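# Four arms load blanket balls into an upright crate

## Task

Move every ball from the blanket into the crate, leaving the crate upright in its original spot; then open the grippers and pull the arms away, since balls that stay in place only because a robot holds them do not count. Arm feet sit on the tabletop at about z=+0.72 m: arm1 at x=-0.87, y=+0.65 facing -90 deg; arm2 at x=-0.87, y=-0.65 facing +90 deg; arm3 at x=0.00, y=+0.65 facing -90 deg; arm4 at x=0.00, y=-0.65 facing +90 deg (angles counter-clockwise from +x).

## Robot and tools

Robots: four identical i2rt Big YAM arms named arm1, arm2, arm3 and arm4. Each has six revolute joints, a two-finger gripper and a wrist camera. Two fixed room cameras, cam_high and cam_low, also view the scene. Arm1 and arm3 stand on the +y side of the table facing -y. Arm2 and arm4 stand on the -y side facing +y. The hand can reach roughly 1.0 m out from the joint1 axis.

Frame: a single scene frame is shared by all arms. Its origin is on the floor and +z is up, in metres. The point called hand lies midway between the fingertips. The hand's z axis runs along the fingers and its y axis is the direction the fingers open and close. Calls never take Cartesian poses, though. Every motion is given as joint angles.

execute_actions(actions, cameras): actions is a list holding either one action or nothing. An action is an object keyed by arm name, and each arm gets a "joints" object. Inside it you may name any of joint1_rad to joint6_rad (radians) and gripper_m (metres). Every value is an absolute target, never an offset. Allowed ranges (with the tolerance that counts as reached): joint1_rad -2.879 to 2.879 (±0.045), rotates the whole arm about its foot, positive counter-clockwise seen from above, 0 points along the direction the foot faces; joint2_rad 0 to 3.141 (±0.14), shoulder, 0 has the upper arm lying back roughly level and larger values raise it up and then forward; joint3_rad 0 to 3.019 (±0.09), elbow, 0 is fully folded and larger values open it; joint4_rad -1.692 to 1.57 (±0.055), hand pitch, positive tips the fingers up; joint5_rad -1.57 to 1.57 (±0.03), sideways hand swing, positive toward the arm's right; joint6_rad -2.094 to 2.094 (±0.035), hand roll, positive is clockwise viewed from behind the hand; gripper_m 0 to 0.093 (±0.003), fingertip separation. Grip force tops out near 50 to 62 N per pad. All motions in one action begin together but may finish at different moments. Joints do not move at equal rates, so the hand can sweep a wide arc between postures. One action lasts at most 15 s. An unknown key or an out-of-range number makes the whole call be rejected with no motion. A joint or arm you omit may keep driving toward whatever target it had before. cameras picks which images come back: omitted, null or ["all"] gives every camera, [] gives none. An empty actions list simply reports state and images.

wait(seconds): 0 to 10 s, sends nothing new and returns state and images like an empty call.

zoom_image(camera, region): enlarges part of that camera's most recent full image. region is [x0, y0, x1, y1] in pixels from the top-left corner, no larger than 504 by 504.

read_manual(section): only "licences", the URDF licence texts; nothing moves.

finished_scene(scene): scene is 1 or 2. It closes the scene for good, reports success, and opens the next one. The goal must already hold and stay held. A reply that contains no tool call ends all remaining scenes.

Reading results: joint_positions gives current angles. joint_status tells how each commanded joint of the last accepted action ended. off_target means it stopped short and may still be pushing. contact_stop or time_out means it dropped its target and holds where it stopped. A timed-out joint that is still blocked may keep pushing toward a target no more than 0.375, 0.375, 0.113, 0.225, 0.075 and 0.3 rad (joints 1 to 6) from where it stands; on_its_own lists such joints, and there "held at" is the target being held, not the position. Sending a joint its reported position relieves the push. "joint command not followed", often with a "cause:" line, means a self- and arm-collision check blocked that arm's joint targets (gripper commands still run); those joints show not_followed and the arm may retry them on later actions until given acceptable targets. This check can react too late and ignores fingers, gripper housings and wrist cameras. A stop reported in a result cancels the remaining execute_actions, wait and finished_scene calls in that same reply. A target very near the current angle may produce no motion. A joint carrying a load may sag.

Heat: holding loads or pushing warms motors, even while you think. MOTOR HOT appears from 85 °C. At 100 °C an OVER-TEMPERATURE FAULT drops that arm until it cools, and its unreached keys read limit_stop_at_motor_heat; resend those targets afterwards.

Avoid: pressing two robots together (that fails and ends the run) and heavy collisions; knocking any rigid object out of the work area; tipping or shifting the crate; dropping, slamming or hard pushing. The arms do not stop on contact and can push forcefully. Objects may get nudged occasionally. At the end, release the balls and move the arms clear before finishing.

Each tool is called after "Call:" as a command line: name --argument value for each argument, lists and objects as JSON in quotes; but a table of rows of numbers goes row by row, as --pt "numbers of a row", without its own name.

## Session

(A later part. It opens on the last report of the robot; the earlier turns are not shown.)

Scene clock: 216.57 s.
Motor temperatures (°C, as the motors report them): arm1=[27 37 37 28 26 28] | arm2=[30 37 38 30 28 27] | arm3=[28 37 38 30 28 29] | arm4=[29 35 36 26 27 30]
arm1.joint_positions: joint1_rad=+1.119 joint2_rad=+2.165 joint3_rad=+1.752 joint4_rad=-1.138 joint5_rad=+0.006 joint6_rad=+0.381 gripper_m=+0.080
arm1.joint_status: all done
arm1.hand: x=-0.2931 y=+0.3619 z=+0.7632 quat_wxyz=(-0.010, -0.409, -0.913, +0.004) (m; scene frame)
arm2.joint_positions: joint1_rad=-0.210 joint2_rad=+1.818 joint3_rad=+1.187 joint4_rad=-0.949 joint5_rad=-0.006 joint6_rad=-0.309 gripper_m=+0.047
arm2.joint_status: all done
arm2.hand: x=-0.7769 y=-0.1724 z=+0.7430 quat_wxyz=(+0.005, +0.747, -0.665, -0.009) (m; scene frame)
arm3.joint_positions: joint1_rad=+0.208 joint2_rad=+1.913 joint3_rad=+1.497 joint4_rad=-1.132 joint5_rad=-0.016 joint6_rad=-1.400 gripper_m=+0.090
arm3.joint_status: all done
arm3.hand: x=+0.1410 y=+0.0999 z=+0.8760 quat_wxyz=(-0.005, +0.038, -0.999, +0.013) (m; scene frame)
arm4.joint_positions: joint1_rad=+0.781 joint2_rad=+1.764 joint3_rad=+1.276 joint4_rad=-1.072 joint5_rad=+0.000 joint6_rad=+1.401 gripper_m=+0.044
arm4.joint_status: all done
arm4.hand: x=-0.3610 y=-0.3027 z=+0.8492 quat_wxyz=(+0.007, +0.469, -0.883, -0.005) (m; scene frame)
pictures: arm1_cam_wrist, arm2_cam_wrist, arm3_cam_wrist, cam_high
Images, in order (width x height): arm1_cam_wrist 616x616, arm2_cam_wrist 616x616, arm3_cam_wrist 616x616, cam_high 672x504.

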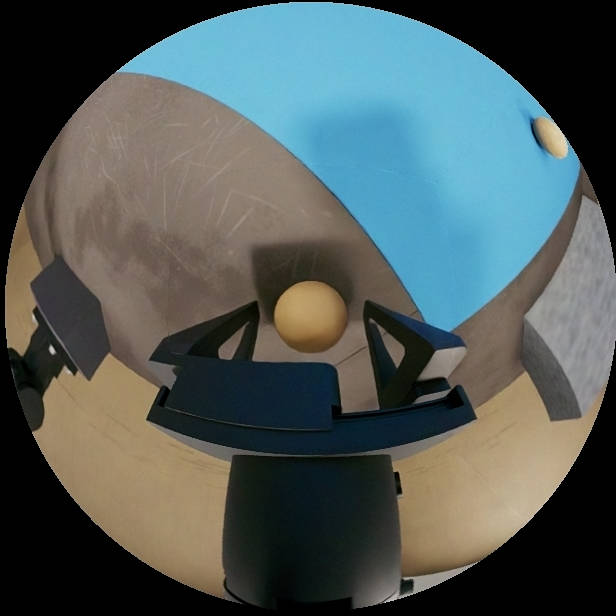

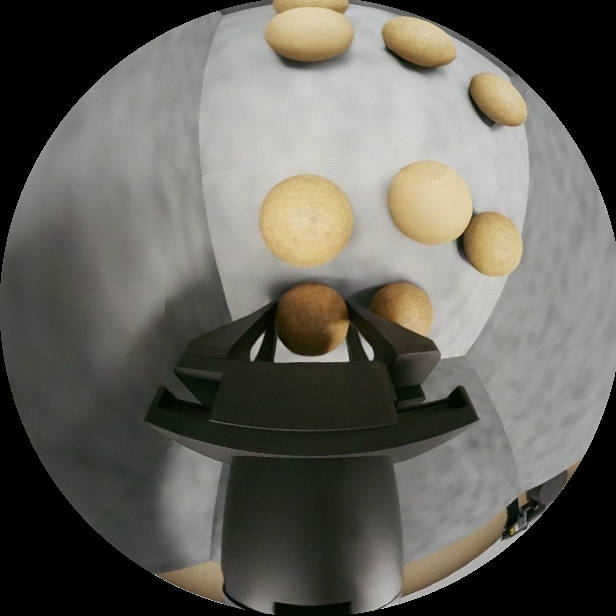

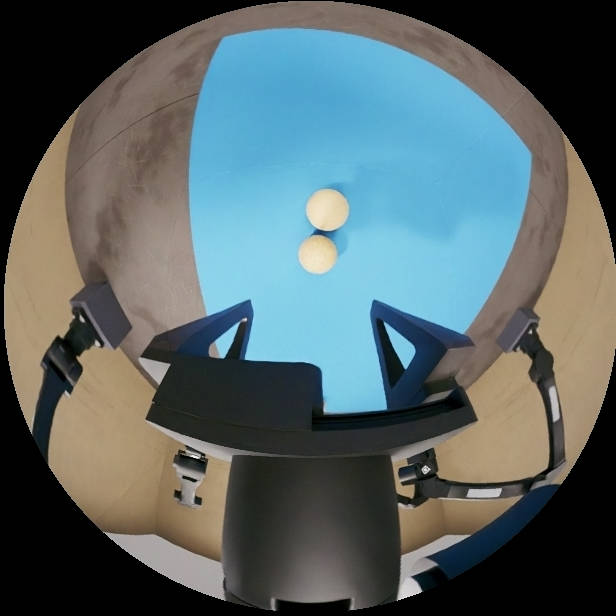

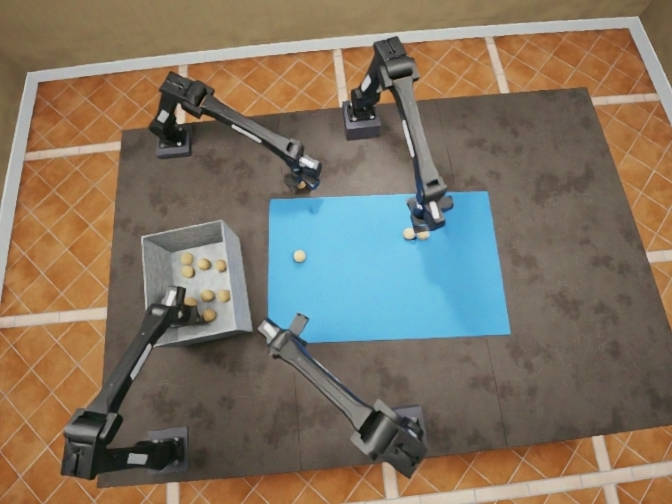

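Call:
zoom_image --camera "arm3_cam_wrist" --region '[232, 170, 392, 330]'

Region (232, 170, 392, 330) of arm3_cam_wrist's 616x616 image, scaled by 3.150, with more detail than that image has.

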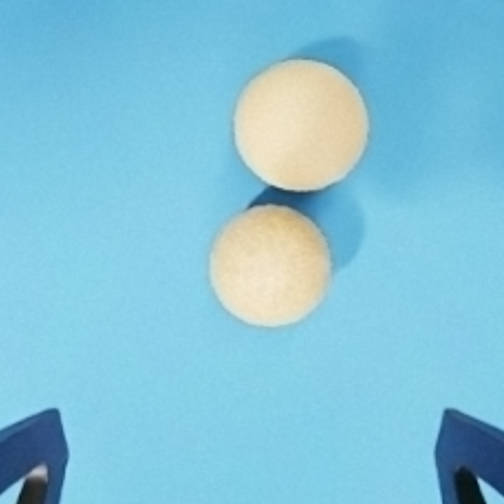

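Call:
execute_actions --actions '[{"arm1":{"joints":{"gripper_m":0.042}},"arm2":{"joints":{"gripper_m":0.062,"joint2_rad":1.69,"joint3_rad":1.81,"joint4_rad":-1.57}},"arm3":{"joints":{"joint2_rad":2.150,"joint4_rad":-0.950}},"arm4":{"joints":{"joint3_rad":0.940,"joint4_rad":-0.670}}}]' --cameras '["arm2_cam_wrist","arm3_cam_wrist","arm4_cam_wrist"]'

Scene clock: 219.57 s.
Motor temperatures (°C, as the motors report them): arm1=[27 37 37 28 26 28] | arm2=[30 37 38 30 28 27] | arm3=[28 37 39 30 28 29] | arm4=[29 35 35 26 27 30]
arm1.joint_positions: joint1_rad=+1.119 joint2_rad=+2.165 joint3_rad=+1.752 joint4_rad=-1.138 joint5_rad=+0.006 joint6_rad=+0.381 gripper_m=+0.048
arm1.joint_status: gripper_m off_target (ended at +0.048, target +0.042)
arm1.hand: x=-0.2931 y=+0.3619 z=+0.7632 quat_wxyz=(-0.010, -0.409, -0.913, +0.004) (m; scene frame)
arm2.joint_positions: joint1_rad=-0.210 joint2_rad=+1.683 joint3_rad=+1.756 joint4_rad=-1.560 joint5_rad=-0.006 joint6_rad=-0.309 gripper_m=+0.062
arm2.joint_status: all done
arm2.hand: x=-0.7647 y=-0.1296 z=+1.0151 quat_wxyz=(-0.034, +0.746, -0.665, -0.032) (m; scene frame)
arm3.joint_positions: joint1_rad=+0.208 joint2_rad=+2.158 joint3_rad=+1.504 joint4_rad=-0.958 joint5_rad=-0.016 joint6_rad=-1.400 gripper_m=+0.090
arm3.joint_status: all done
arm3.hand: x=+0.1426 y=+0.0865 z=+0.7417 quat_wxyz=(+0.002, +0.037, -0.999, -0.019) (m; scene frame)
arm4.joint_positions: joint1_rad=+0.781 joint2_rad=+1.764 joint3_rad=+0.941 joint4_rad=-0.689 joint5_rad=+0.000 joint6_rad=+1.402 gripper_m=+0.044
arm4.joint_status: all done
arm4.hand: x=-0.3145 y=-0.3486 z=+0.7486 quat_wxyz=(+0.014, +0.468, -0.883, -0.028) (m; scene frame)
pictures: arm2_cam_wrist, arm3_cam_wrist, arm4_cam_wrist
Images, in order (width x height): arm2_cam_wrist 616x616, arm3_cam_wrist 616x616, arm4_cam_wrist 616x616.

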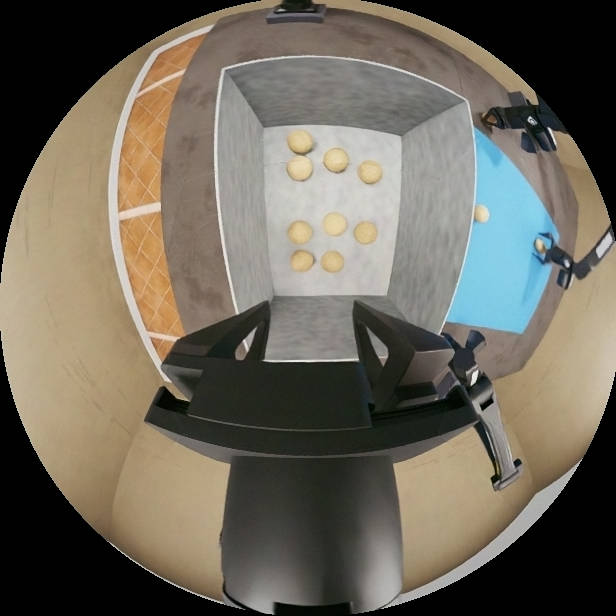

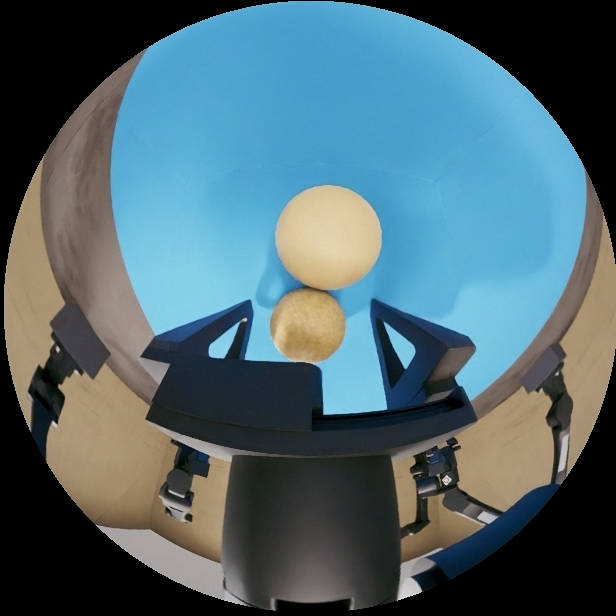

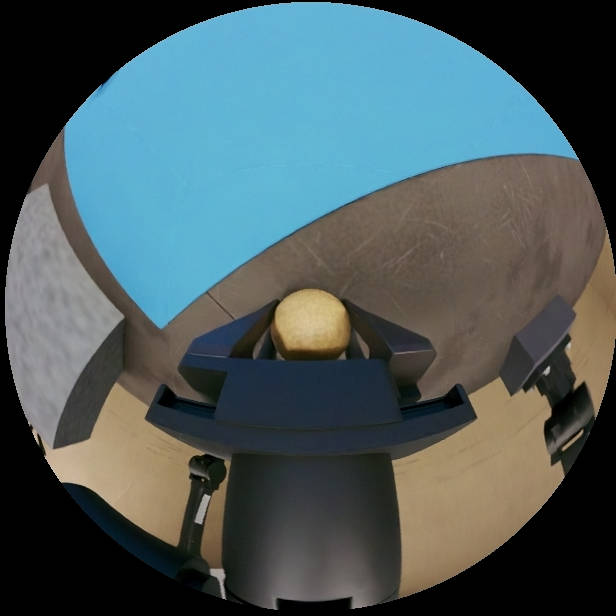

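Call:
execute_actions --actions '[]'

Scene clock: 222.20 s.
Motor temperatures (°C, as the motors report them): arm1=[27 37 37 28 26 28] | arm2=[30 37 39 30 28 27] | arm3=[28 38 39 30 28 29] | arm4=[29 34 35 26 27 30]
arm1.joint_positions: joint1_rad=+1.119 joint2_rad=+2.165 joint3_rad=+1.752 joint4_rad=-1.138 joint5_rad=+0.006 joint6_rad=+0.381 gripper_m=+0.048
arm1.joint_status: gripper_m off_target (ended at +0.048, target +0.042)
arm1.hand: x=-0.2931 y=+0.3619 z=+0.7632 quat_wxyz=(-0.010, -0.409, -0.913, +0.004) (m; scene frame)
arm2.joint_positions: joint1_rad=-0.210 joint2_rad=+1.683 joint3_rad=+1.756 joint4_rad=-1.560 joint5_rad=-0.006 joint6_rad=-0.309 gripper_m=+0.062
arm2.joint_status: all done
arm2.hand: x=-0.7647 y=-0.1296 z=+1.0151 quat_wxyz=(-0.034, +0.746, -0.665, -0.032) (m; scene frame)
arm3.joint_positions: joint1_rad=+0.208 joint2_rad=+2.158 joint3_rad=+1.504 joint4_rad=-0.958 joint5_rad=-0.016 joint6_rad=-1.400 gripper_m=+0.090
arm3.joint_status: all done
arm3.hand: x=+0.1426 y=+0.0865 z=+0.7417 quat_wxyz=(+0.002, +0.037, -0.999, -0.019) (m; scene frame)
arm4.joint_positions: joint1_rad=+0.781 joint2_rad=+1.764 joint3_rad=+0.941 joint4_rad=-0.689 joint5_rad=+0.000 joint6_rad=+1.402 gripper_m=+0.044
arm4.joint_status: all done
arm4.hand: x=-0.3145 y=-0.3486 z=+0.7486 quat_wxyz=(+0.014, +0.468, -0.883, -0.028) (m; scene frame)
pictures: arm1_cam_wrist, arm2_cam_wrist, arm3_cam_wrist, arm4_cam_wrist, cam_high, cam_low
Images, in order (width x height): arm1_cam_wrist 616x616, arm2_cam_wrist 616x616, arm3_cam_wrist 616x616, arm4_cam_wrist 616x616, cam_high 672x504, cam_low 672x504.

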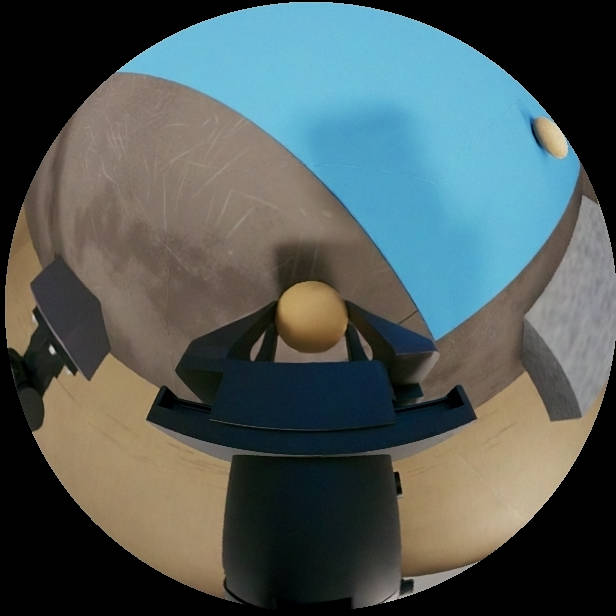

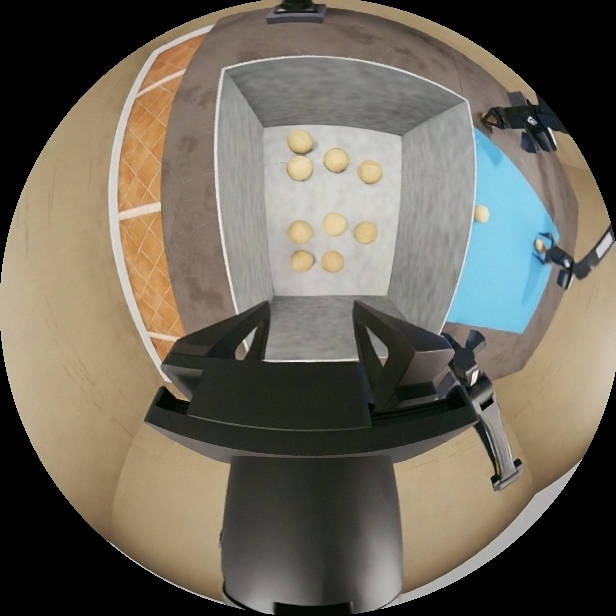

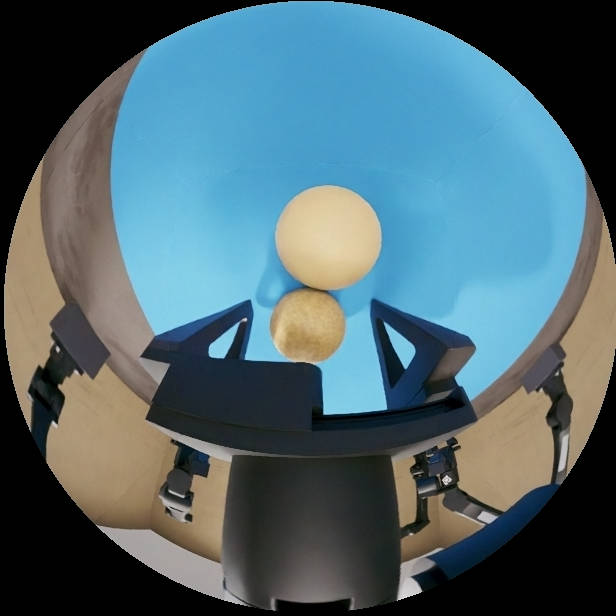

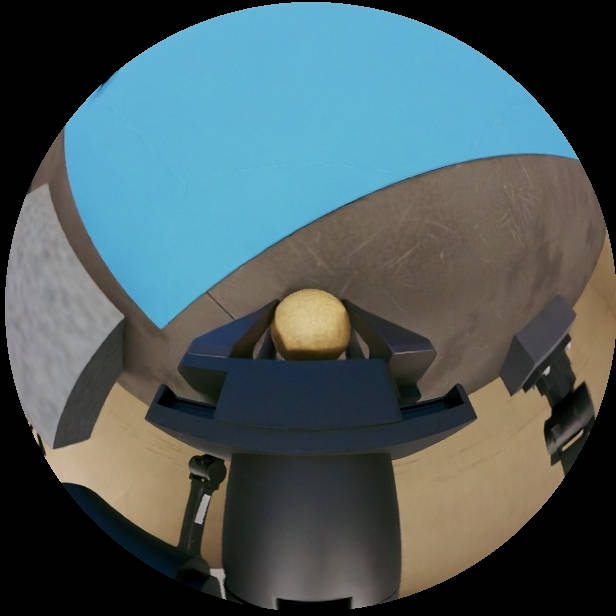

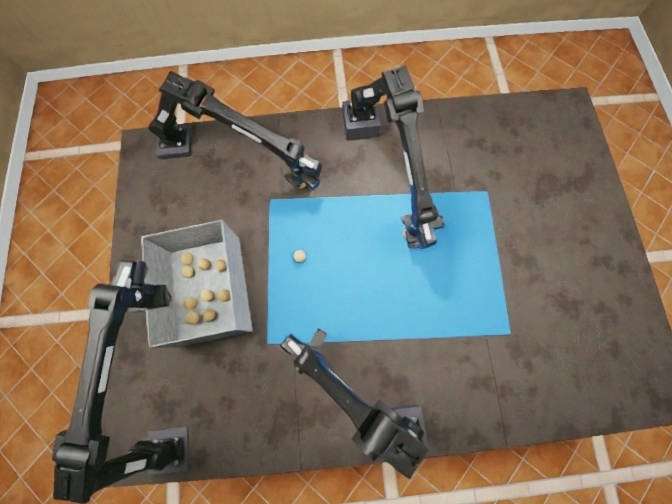

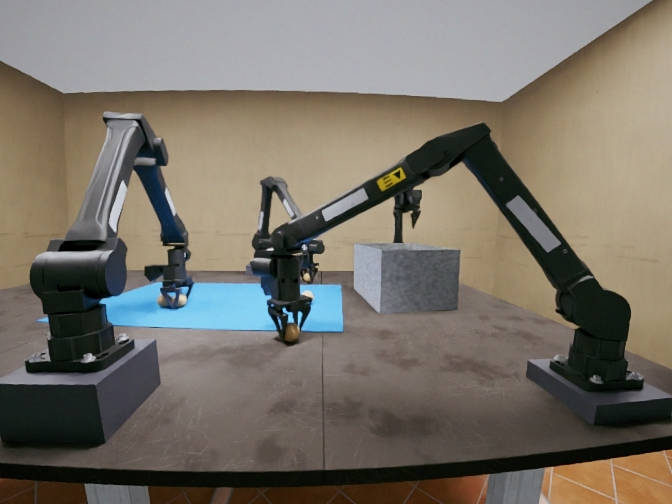

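Call:
execute_actions --actions '[{"arm1":{"joints":{"joint1_rad":0.367,"joint2_rad":1.78,"joint3_rad":1.95,"joint4_rad":-1.52,"joint6_rad":0.247}},"arm2":{"joints":{"joint1_rad":-1.09,"joint2_rad":1.91,"joint3_rad":2.14,"joint4_rad":-1.67,"gripper_m":0.08}},"arm3":{"joints":{"gripper_m":0.042}},"arm4":{"joints":{"joint1_rad":-0.2,"joint2_rad":1.514,"gripper_m":0.09}}}]'

Scene clock: 226.40 s.
Motor temperatures (°C, as the motors report them): arm1=[27 37 37 28 26 28] | arm2=[30 37 40 30 28 27] | arm3=[28 38 39 30 28 29] | arm4=[29 34 35 26 27 30]
arm1.joint_positions: joint1_rad=+0.370 joint2_rad=+1.762 joint3_rad=+1.945 joint4_rad=-1.508 joint5_rad=+0.011 joint6_rad=+0.257 gripper_m=+0.048
arm1.joint_status: all done
arm1.hand: x=-0.6620 y=+0.0919 z=+1.0768 quat_wxyz=(-0.107, -0.665, -0.737, +0.061) (m; scene frame)
arm2.joint_positions: joint1_rad=-1.088 joint2_rad=+1.940 joint3_rad=+2.071 joint4_rad=-1.661 joint5_rad=-0.003 joint6_rad=-0.308 gripper_m=+0.080
arm2.joint_status: all done
arm2.hand: x=-0.3311 y=-0.3601 z=+0.9892 quat_wxyz=(-0.017, +0.393, -0.919, -0.011) (m; scene frame)
arm3.joint_positions: joint1_rad=+0.208 joint2_rad=+2.158 joint3_rad=+1.504 joint4_rad=-0.958 joint5_rad=-0.016 joint6_rad=-1.401 gripper_m=+0.046
arm3.joint_status: gripper_m off_target (ended at +0.046, target +0.042)
arm3.hand: x=+0.1426 y=+0.0865 z=+0.7417 quat_wxyz=(+0.002, +0.037, -0.999, -0.019) (m; scene frame)
arm4.joint_positions: joint1_rad=-0.201 joint2_rad=+1.501 joint3_rad=+0.941 joint4_rad=-0.681 joint5_rad=+0.003 joint6_rad=+1.402 gripper_m=+0.090
arm4.joint_status: all done
arm4.hand: x=+0.0828 y=-0.1904 z=+0.8582 quat_wxyz=(-0.025, -0.004, -0.987, -0.159) (m; scene frame)
pictures: arm1_cam_wrist, arm2_cam_wrist, arm3_cam_wrist, arm4_cam_wrist, cam_high, cam_low
Images, in order (width x height): arm1_cam_wrist 616x616, arm2_cam_wrist 616x616, arm3_cam_wrist 616x616, arm4_cam_wrist 616x616, cam_high 672x504, cam_low 672x504.

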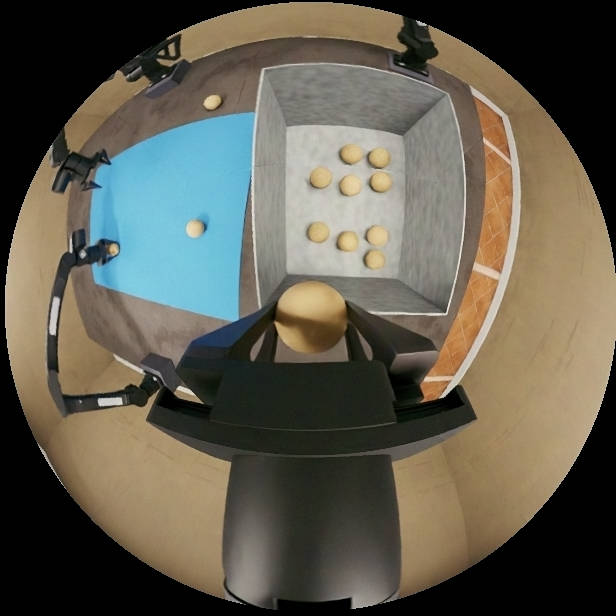

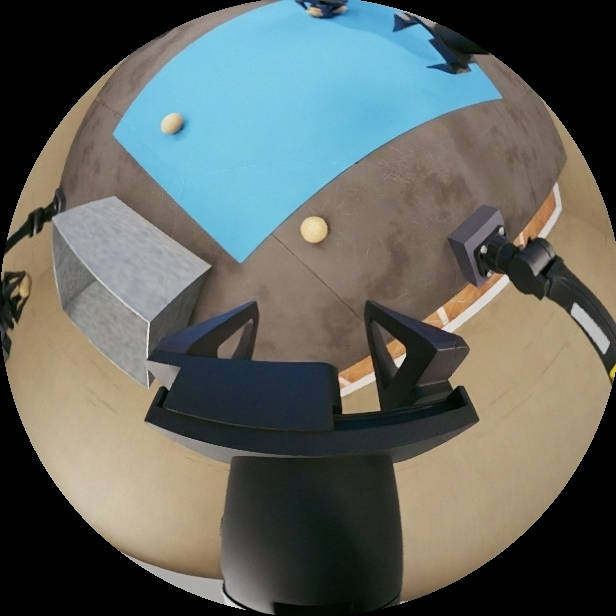

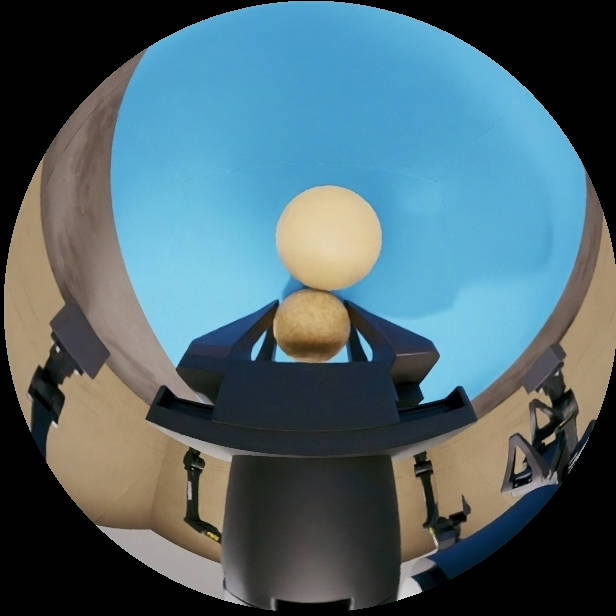

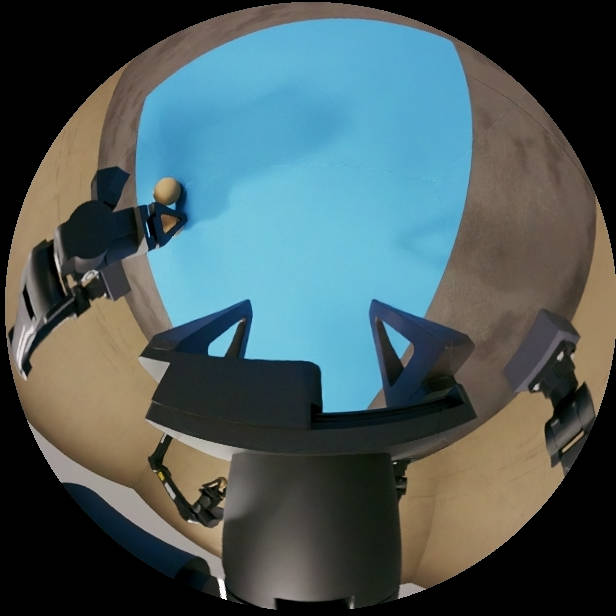

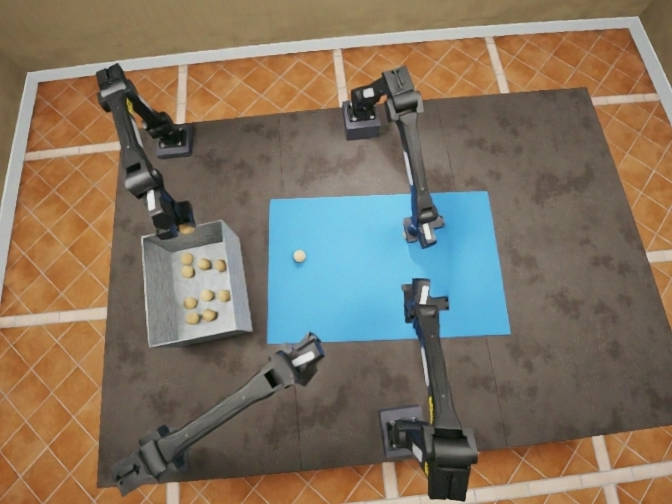

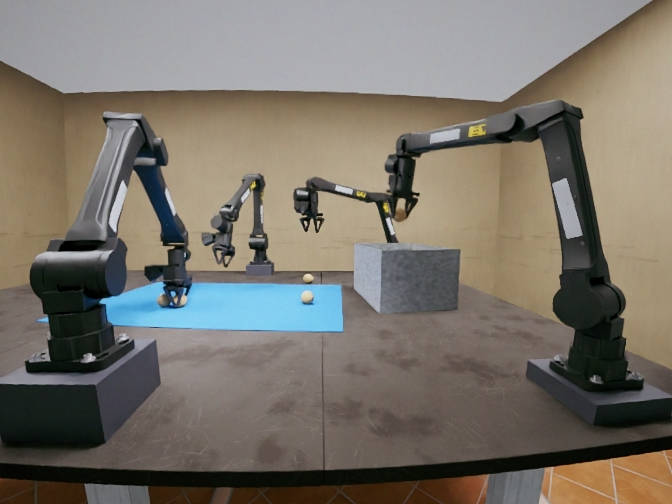

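Call:
execute_actions --actions '[{"arm1":{"joints":{"joint2_rad":2.100,"joint3_rad":1.655,"joint4_rad":-1.146}},"arm2":{"joints":{"joint2_rad":2.120,"joint3_rad":1.665,"joint4_rad":-1.091}},"arm3":{"joints":{"joint1_rad":-0.5,"joint2_rad":1.80,"joint3_rad":1.115,"joint4_rad":-0.95}},"arm4":{"joints":{"joint1_rad":-0.297,"joint2_rad":1.85,"joint3_rad":1.62,"joint4_rad":-1.2}}}]'

Scene clock: 235.97 s.
Motor temperatures (°C, as the motors report them): arm1=[27 37 37 28 26 28] | arm2=[30 38 41 30 28 27] | arm3=[28 39 39 30 28 29] | arm4=[29 34 35 26 27 30]
arm1.joint_positions: joint1_rad=+0.367 joint2_rad=+2.094 joint3_rad=+1.653 joint4_rad=-1.158 joint5_rad=+0.012 joint6_rad=+0.256 gripper_m=+0.048
arm1.joint_status: all done
arm1.hand: x=-0.6597 y=+0.0794 z=+0.7719 quat_wxyz=(+0.015, -0.670, -0.742, -0.001) (m; scene frame)
arm2.joint_positions: joint1_rad=-1.085 joint2_rad=+2.117 joint3_rad=+1.670 joint4_rad=-1.103 joint5_rad=-0.001 joint6_rad=-0.310 gripper_m=+0.080
arm2.joint_status: all done
arm2.hand: x=-0.3213 y=-0.3485 z=+0.7335 quat_wxyz=(-0.007, +0.395, -0.918, -0.009) (m; scene frame)
arm3.joint_positions: joint1_rad=-0.506 joint2_rad=+1.782 joint3_rad=+1.112 joint4_rad=-0.952 joint5_rad=-0.014 joint6_rad=-1.401 gripper_m=+0.046
arm3.joint_status: all done
arm3.hand: x=-0.2036 y=+0.2436 z=+0.8186 quat_wxyz=(-0.006, -0.314, -0.949, -0.019) (m; scene frame)
arm4.joint_positions: joint1_rad=-0.302 joint2_rad=+1.847 joint3_rad=+1.584 joint4_rad=-1.182 joint5_rad=+0.003 joint6_rad=+1.402 gripper_m=+0.090
arm4.joint_status: all done
arm4.hand: x=+0.1632 y=-0.0818 z=+0.9122 quat_wxyz=(-0.011, -0.054, -0.997, -0.058) (m; scene frame)
pictures: arm1_cam_wrist, arm2_cam_wrist, arm3_cam_wrist, arm4_cam_wrist, cam_high, cam_low
Images, in order (width x height): arm1_cam_wrist 616x616, arm2_cam_wrist 616x616, arm3_cam_wrist 616x616, arm4_cam_wrist 616x616, cam_high 672x504, cam_low 672x504.

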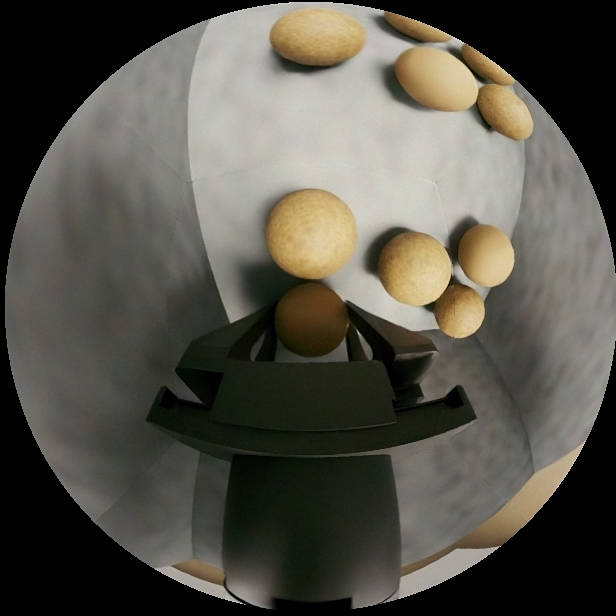

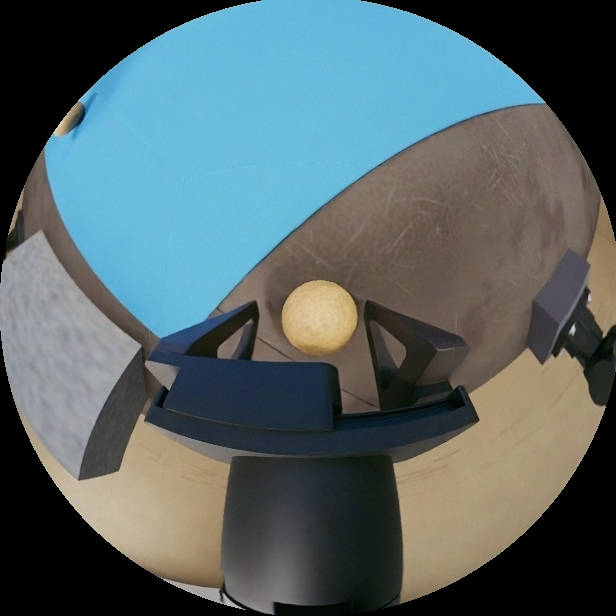

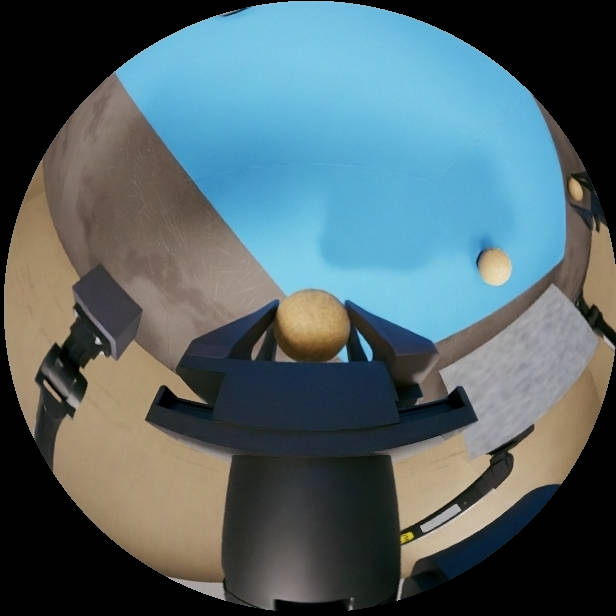

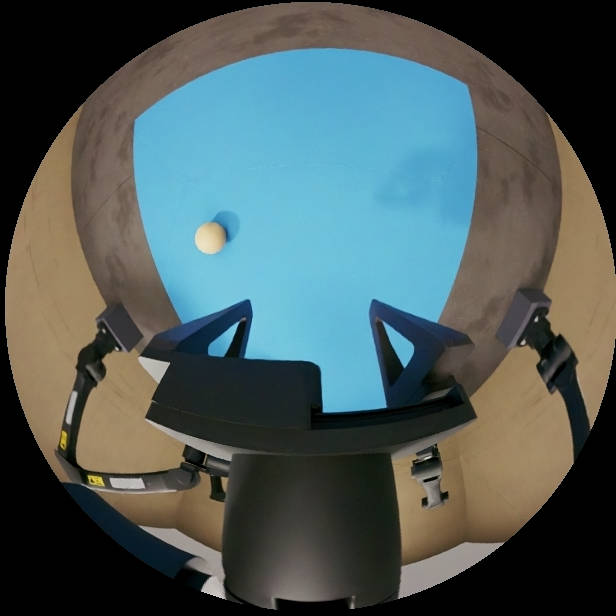

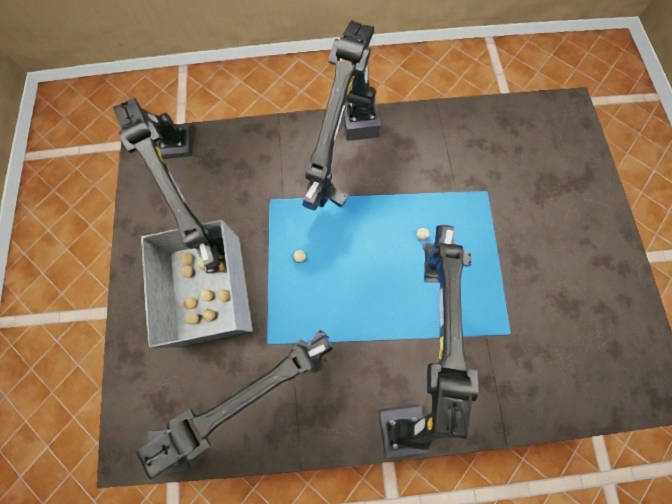

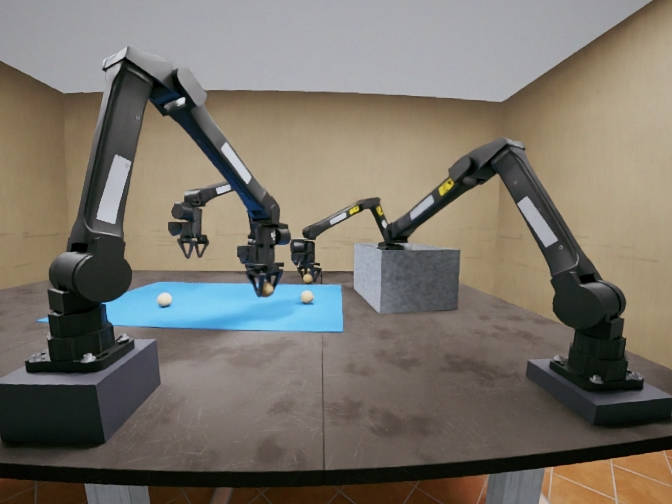

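Call:
execute_actions --actions '[{"arm1":{"joints":{"joint2_rad":1.87,"joint3_rad":1.98,"joint4_rad":-1.61,"gripper_m":0.064}},"arm2":{"joints":{"gripper_m":0.042}},"arm3":{"joints":{"joint1_rad":-0.838,"joint3_rad":0.813,"joint4_rad":-0.54}},"arm4":{"joints":{"joint1_rad":-0.291,"joint2_rad":2.28,"joint3_rad":2.25,"joint4_rad":-1.245}}}]'

Scene clock: 240.93 s.
Motor temperatures (°C, as the motors report them): arm1=[27 37 37 28 26 28] | arm2=[30 38 40 30 28 27] | arm3=[28 39 38 30 28 29] | arm4=[29 34 37 26 27 30]
arm1.joint_positions: joint1_rad=+0.367 joint2_rad=+1.848 joint3_rad=+1.971 joint4_rad=-1.598 joint5_rad=+0.012 joint6_rad=+0.256 gripper_m=+0.064
arm1.joint_status: all done
arm1.hand: x=-0.6648 y=+0.0935 z=+1.0348 quat_wxyz=(-0.041, -0.670, -0.741, +0.028) (m; scene frame)
arm2.joint_positions: joint1_rad=-1.085 joint2_rad=+2.117 joint3_rad=+1.670 joint4_rad=-1.103 joint5_rad=-0.001 joint6_rad=-0.310 gripper_m=+0.047
arm2.joint_status: gripper_m off_target (ended at +0.047, target +0.042)
arm2.hand: x=-0.3212 y=-0.3484 z=+0.7335 quat_wxyz=(-0.007, +0.395, -0.918, -0.009) (m; scene frame)
arm3.joint_positions: joint1_rad=-0.843 joint2_rad=+1.782 joint3_rad=+0.807 joint4_rad=-0.550 joint5_rad=-0.015 joint6_rad=-1.401 gripper_m=+0.046
arm3.joint_status: all done
arm3.hand: x=-0.2831 y=+0.3758 z=+0.7394 quat_wxyz=(+0.004, -0.468, -0.883, +0.030) (m; scene frame)
arm4.joint_positions: joint1_rad=-0.302 joint2_rad=+2.279 joint3_rad=+2.209 joint4_rad=-1.232 joint5_rad=+0.003 joint6_rad=+1.403 gripper_m=+0.090
arm4.joint_status: all done
arm4.hand: x=+0.2107 y=+0.0873 z=+0.8879 quat_wxyz=(-0.026, -0.054, -0.990, -0.128) (m; scene frame)
pictures: arm1_cam_wrist, arm2_cam_wrist, arm3_cam_wrist, arm4_cam_wrist, cam_high, cam_low
Images, in order (width x height): arm1_cam_wrist 616x616, arm2_cam_wrist 616x616, arm3_cam_wrist 616x616, arm4_cam_wrist 616x616, cam_high 672x504, cam_low 672x504.

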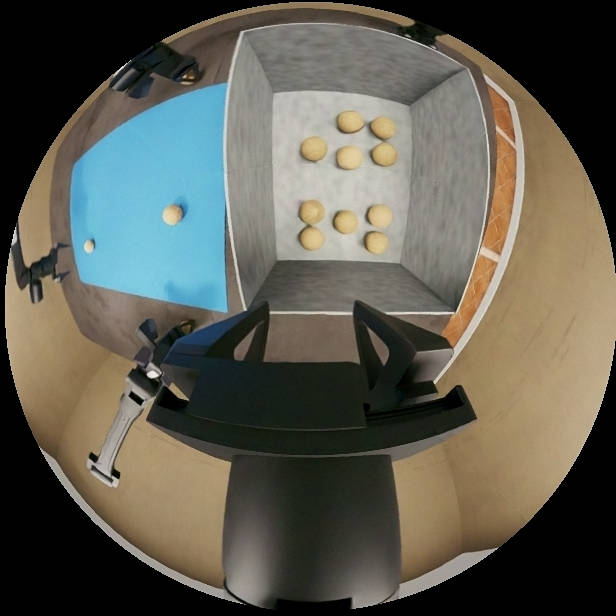

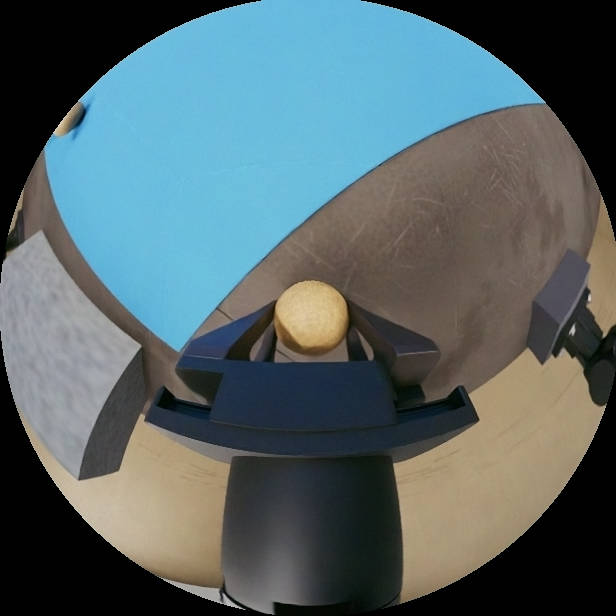

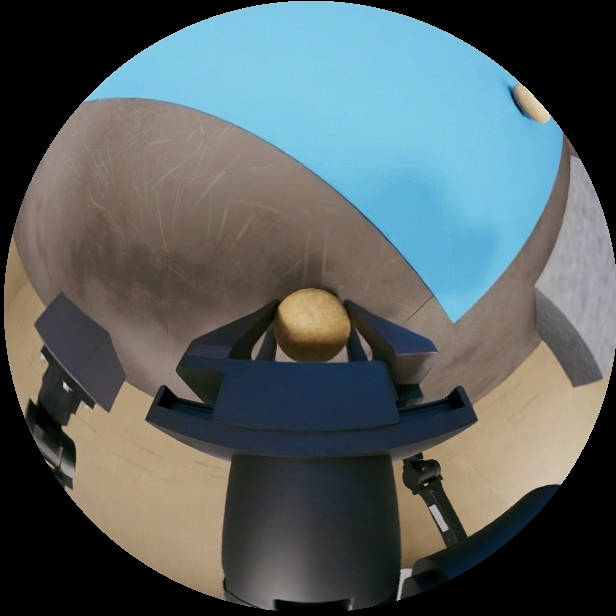

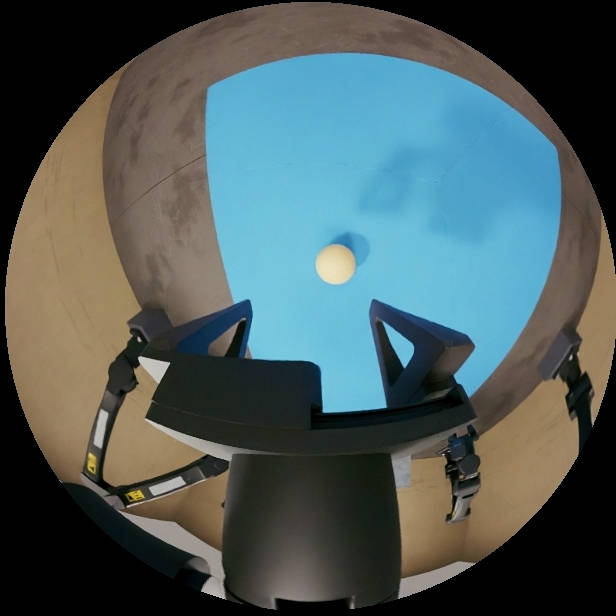

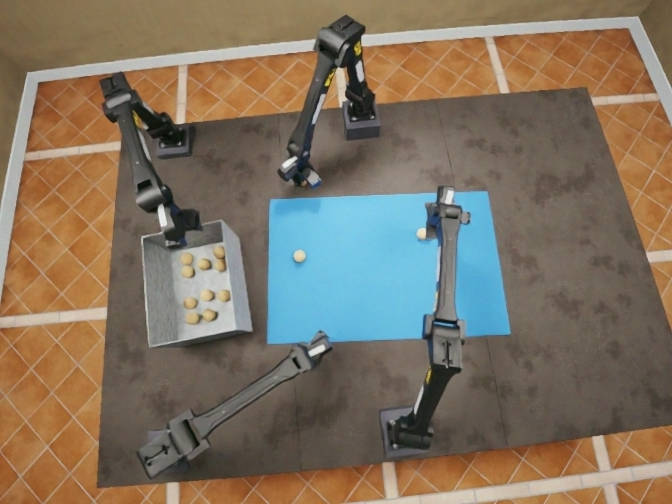

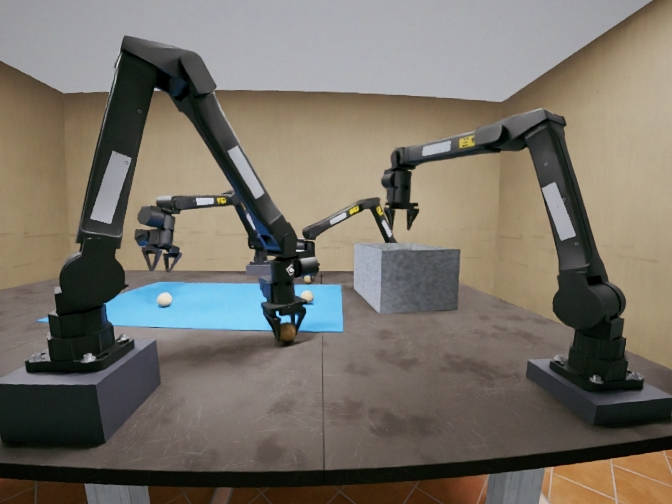

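Call:
execute_actions --actions '[{"arm1":{"joints":{"joint1_rad":1.139,"joint2_rad":1.96,"joint3_rad":2.16,"joint4_rad":-1.69,"joint6_rad":0.39,"gripper_m":0.08}},"arm2":{"joints":{"joint1_rad":-0.458,"joint2_rad":1.62,"joint3_rad":1.895,"joint4_rad":-1.69,"joint6_rad":-0.58}},"arm3":{"joints":{"joint1_rad":-0.12,"joint2_rad":1.54,"gripper_m":0.09}},"arm4":{"joints":{"joint1_rad":-0.286,"joint2_rad":2.457,"joint4_rad":-1.148}}}]'

Scene clock: 245.43 s.
Motor temperatures (°C, as the motors report them): arm1=[27 37 37 28 26 28] | arm2=[30 38 40 30 28 27] | arm3=[28 38 38 30 29 29] | arm4=[29 35 38 26 27 30]
arm1.joint_positions: joint1_rad=+1.133 joint2_rad=+1.949 joint3_rad=+2.114 joint4_rad=-1.678 joint5_rad=+0.006 joint6_rad=+0.380 gripper_m=+0.080
arm1.joint_status: all done
arm1.hand: x=-0.3154 y=+0.3827 z=+1.0302 quat_wxyz=(-0.029, -0.402, -0.915, +0.005) (m; scene frame)
arm2.joint_positions: joint1_rad=-0.459 joint2_rad=+1.644 joint3_rad=+1.879 joint4_rad=-1.682 joint5_rad=-0.008 joint6_rad=-0.568 gripper_m=+0.047
arm2.joint_status: all done
joint sent to its limit — the command would take arm2.joint4_rad past its lower limit, so that joint was sent only as far as its limit.
arm2.hand: x=-0.6442 y=-0.1841 z=+1.0792 quat_wxyz=(-0.058, +0.748, -0.660, -0.029) (m; scene frame)
arm3.joint_positions: joint1_rad=-0.117 joint2_rad=+1.520 joint3_rad=+0.807 joint4_rad=-0.543 joint5_rad=-0.016 joint6_rad=-1.401 gripper_m=+0.090
arm3.joint_status: all done
arm3.hand: x=-0.0320 y=+0.2160 z=+0.8415 quat_wxyz=(-0.010, -0.121, -0.980, +0.160) (m; scene frame)
arm4.joint_positions: joint1_rad=-0.294 joint2_rad=+2.452 joint3_rad=+2.220 joint4_rad=-1.165 joint5_rad=+0.003 joint6_rad=+1.403 gripper_m=+0.090
arm4.joint_status: all done
arm4.hand: x=+0.2054 y=+0.0936 z=+0.7669 quat_wxyz=(-0.016, -0.050, -0.995, -0.082) (m; scene frame)
pictures: arm1_cam_wrist, arm2_cam_wrist, arm3_cam_wrist, arm4_cam_wrist, cam_high, cam_low
Images, in order (width x height): arm1_cam_wrist 616x616, arm2_cam_wrist 616x616, arm3_cam_wrist 616x616, arm4_cam_wrist 616x616, cam_high 672x504, cam_low 672x504.

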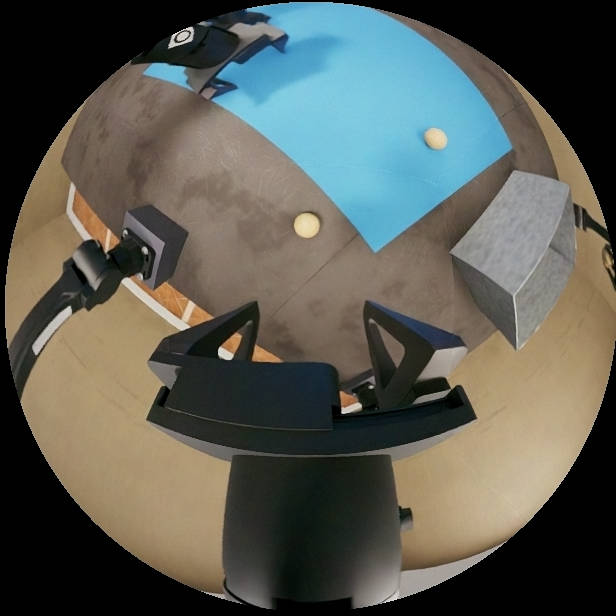

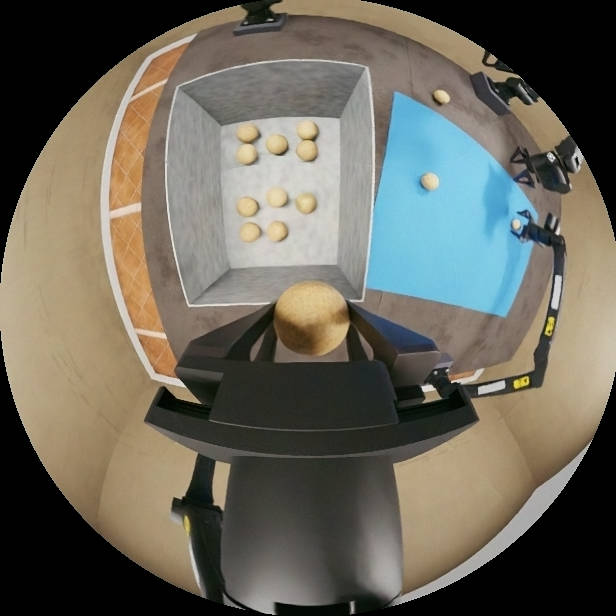

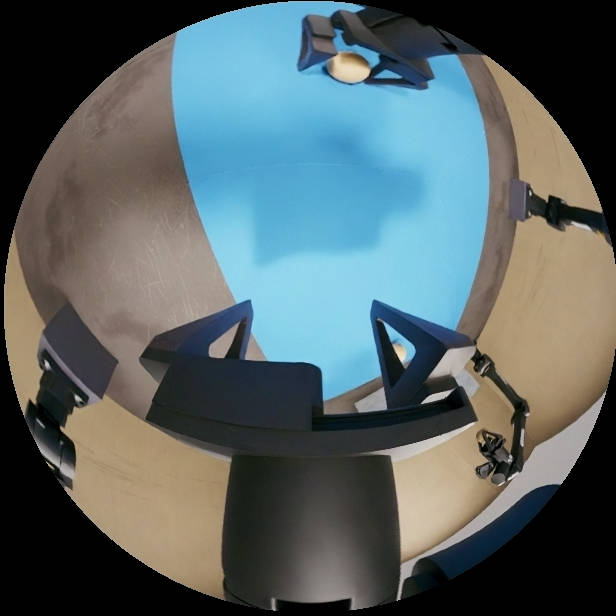

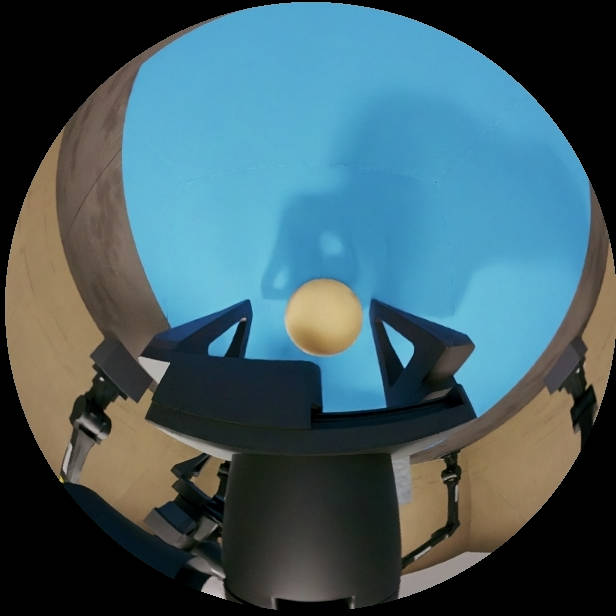

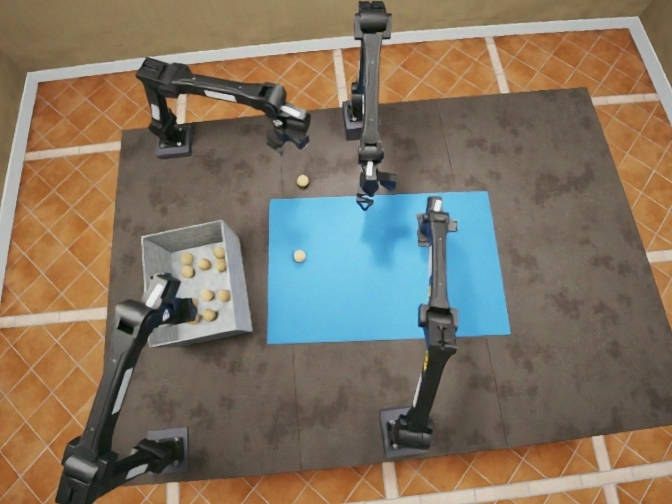

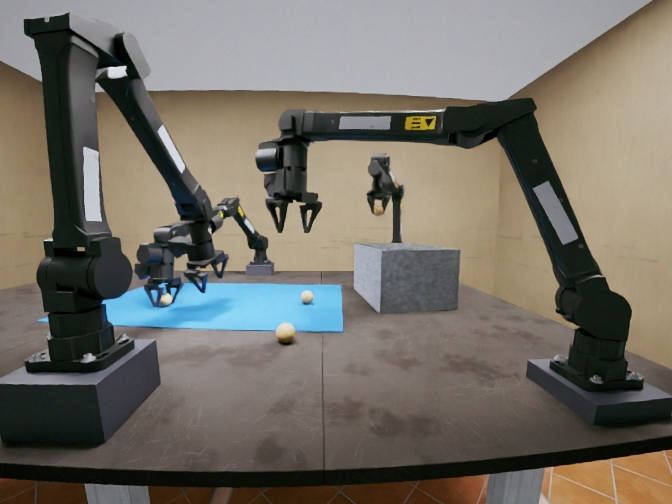

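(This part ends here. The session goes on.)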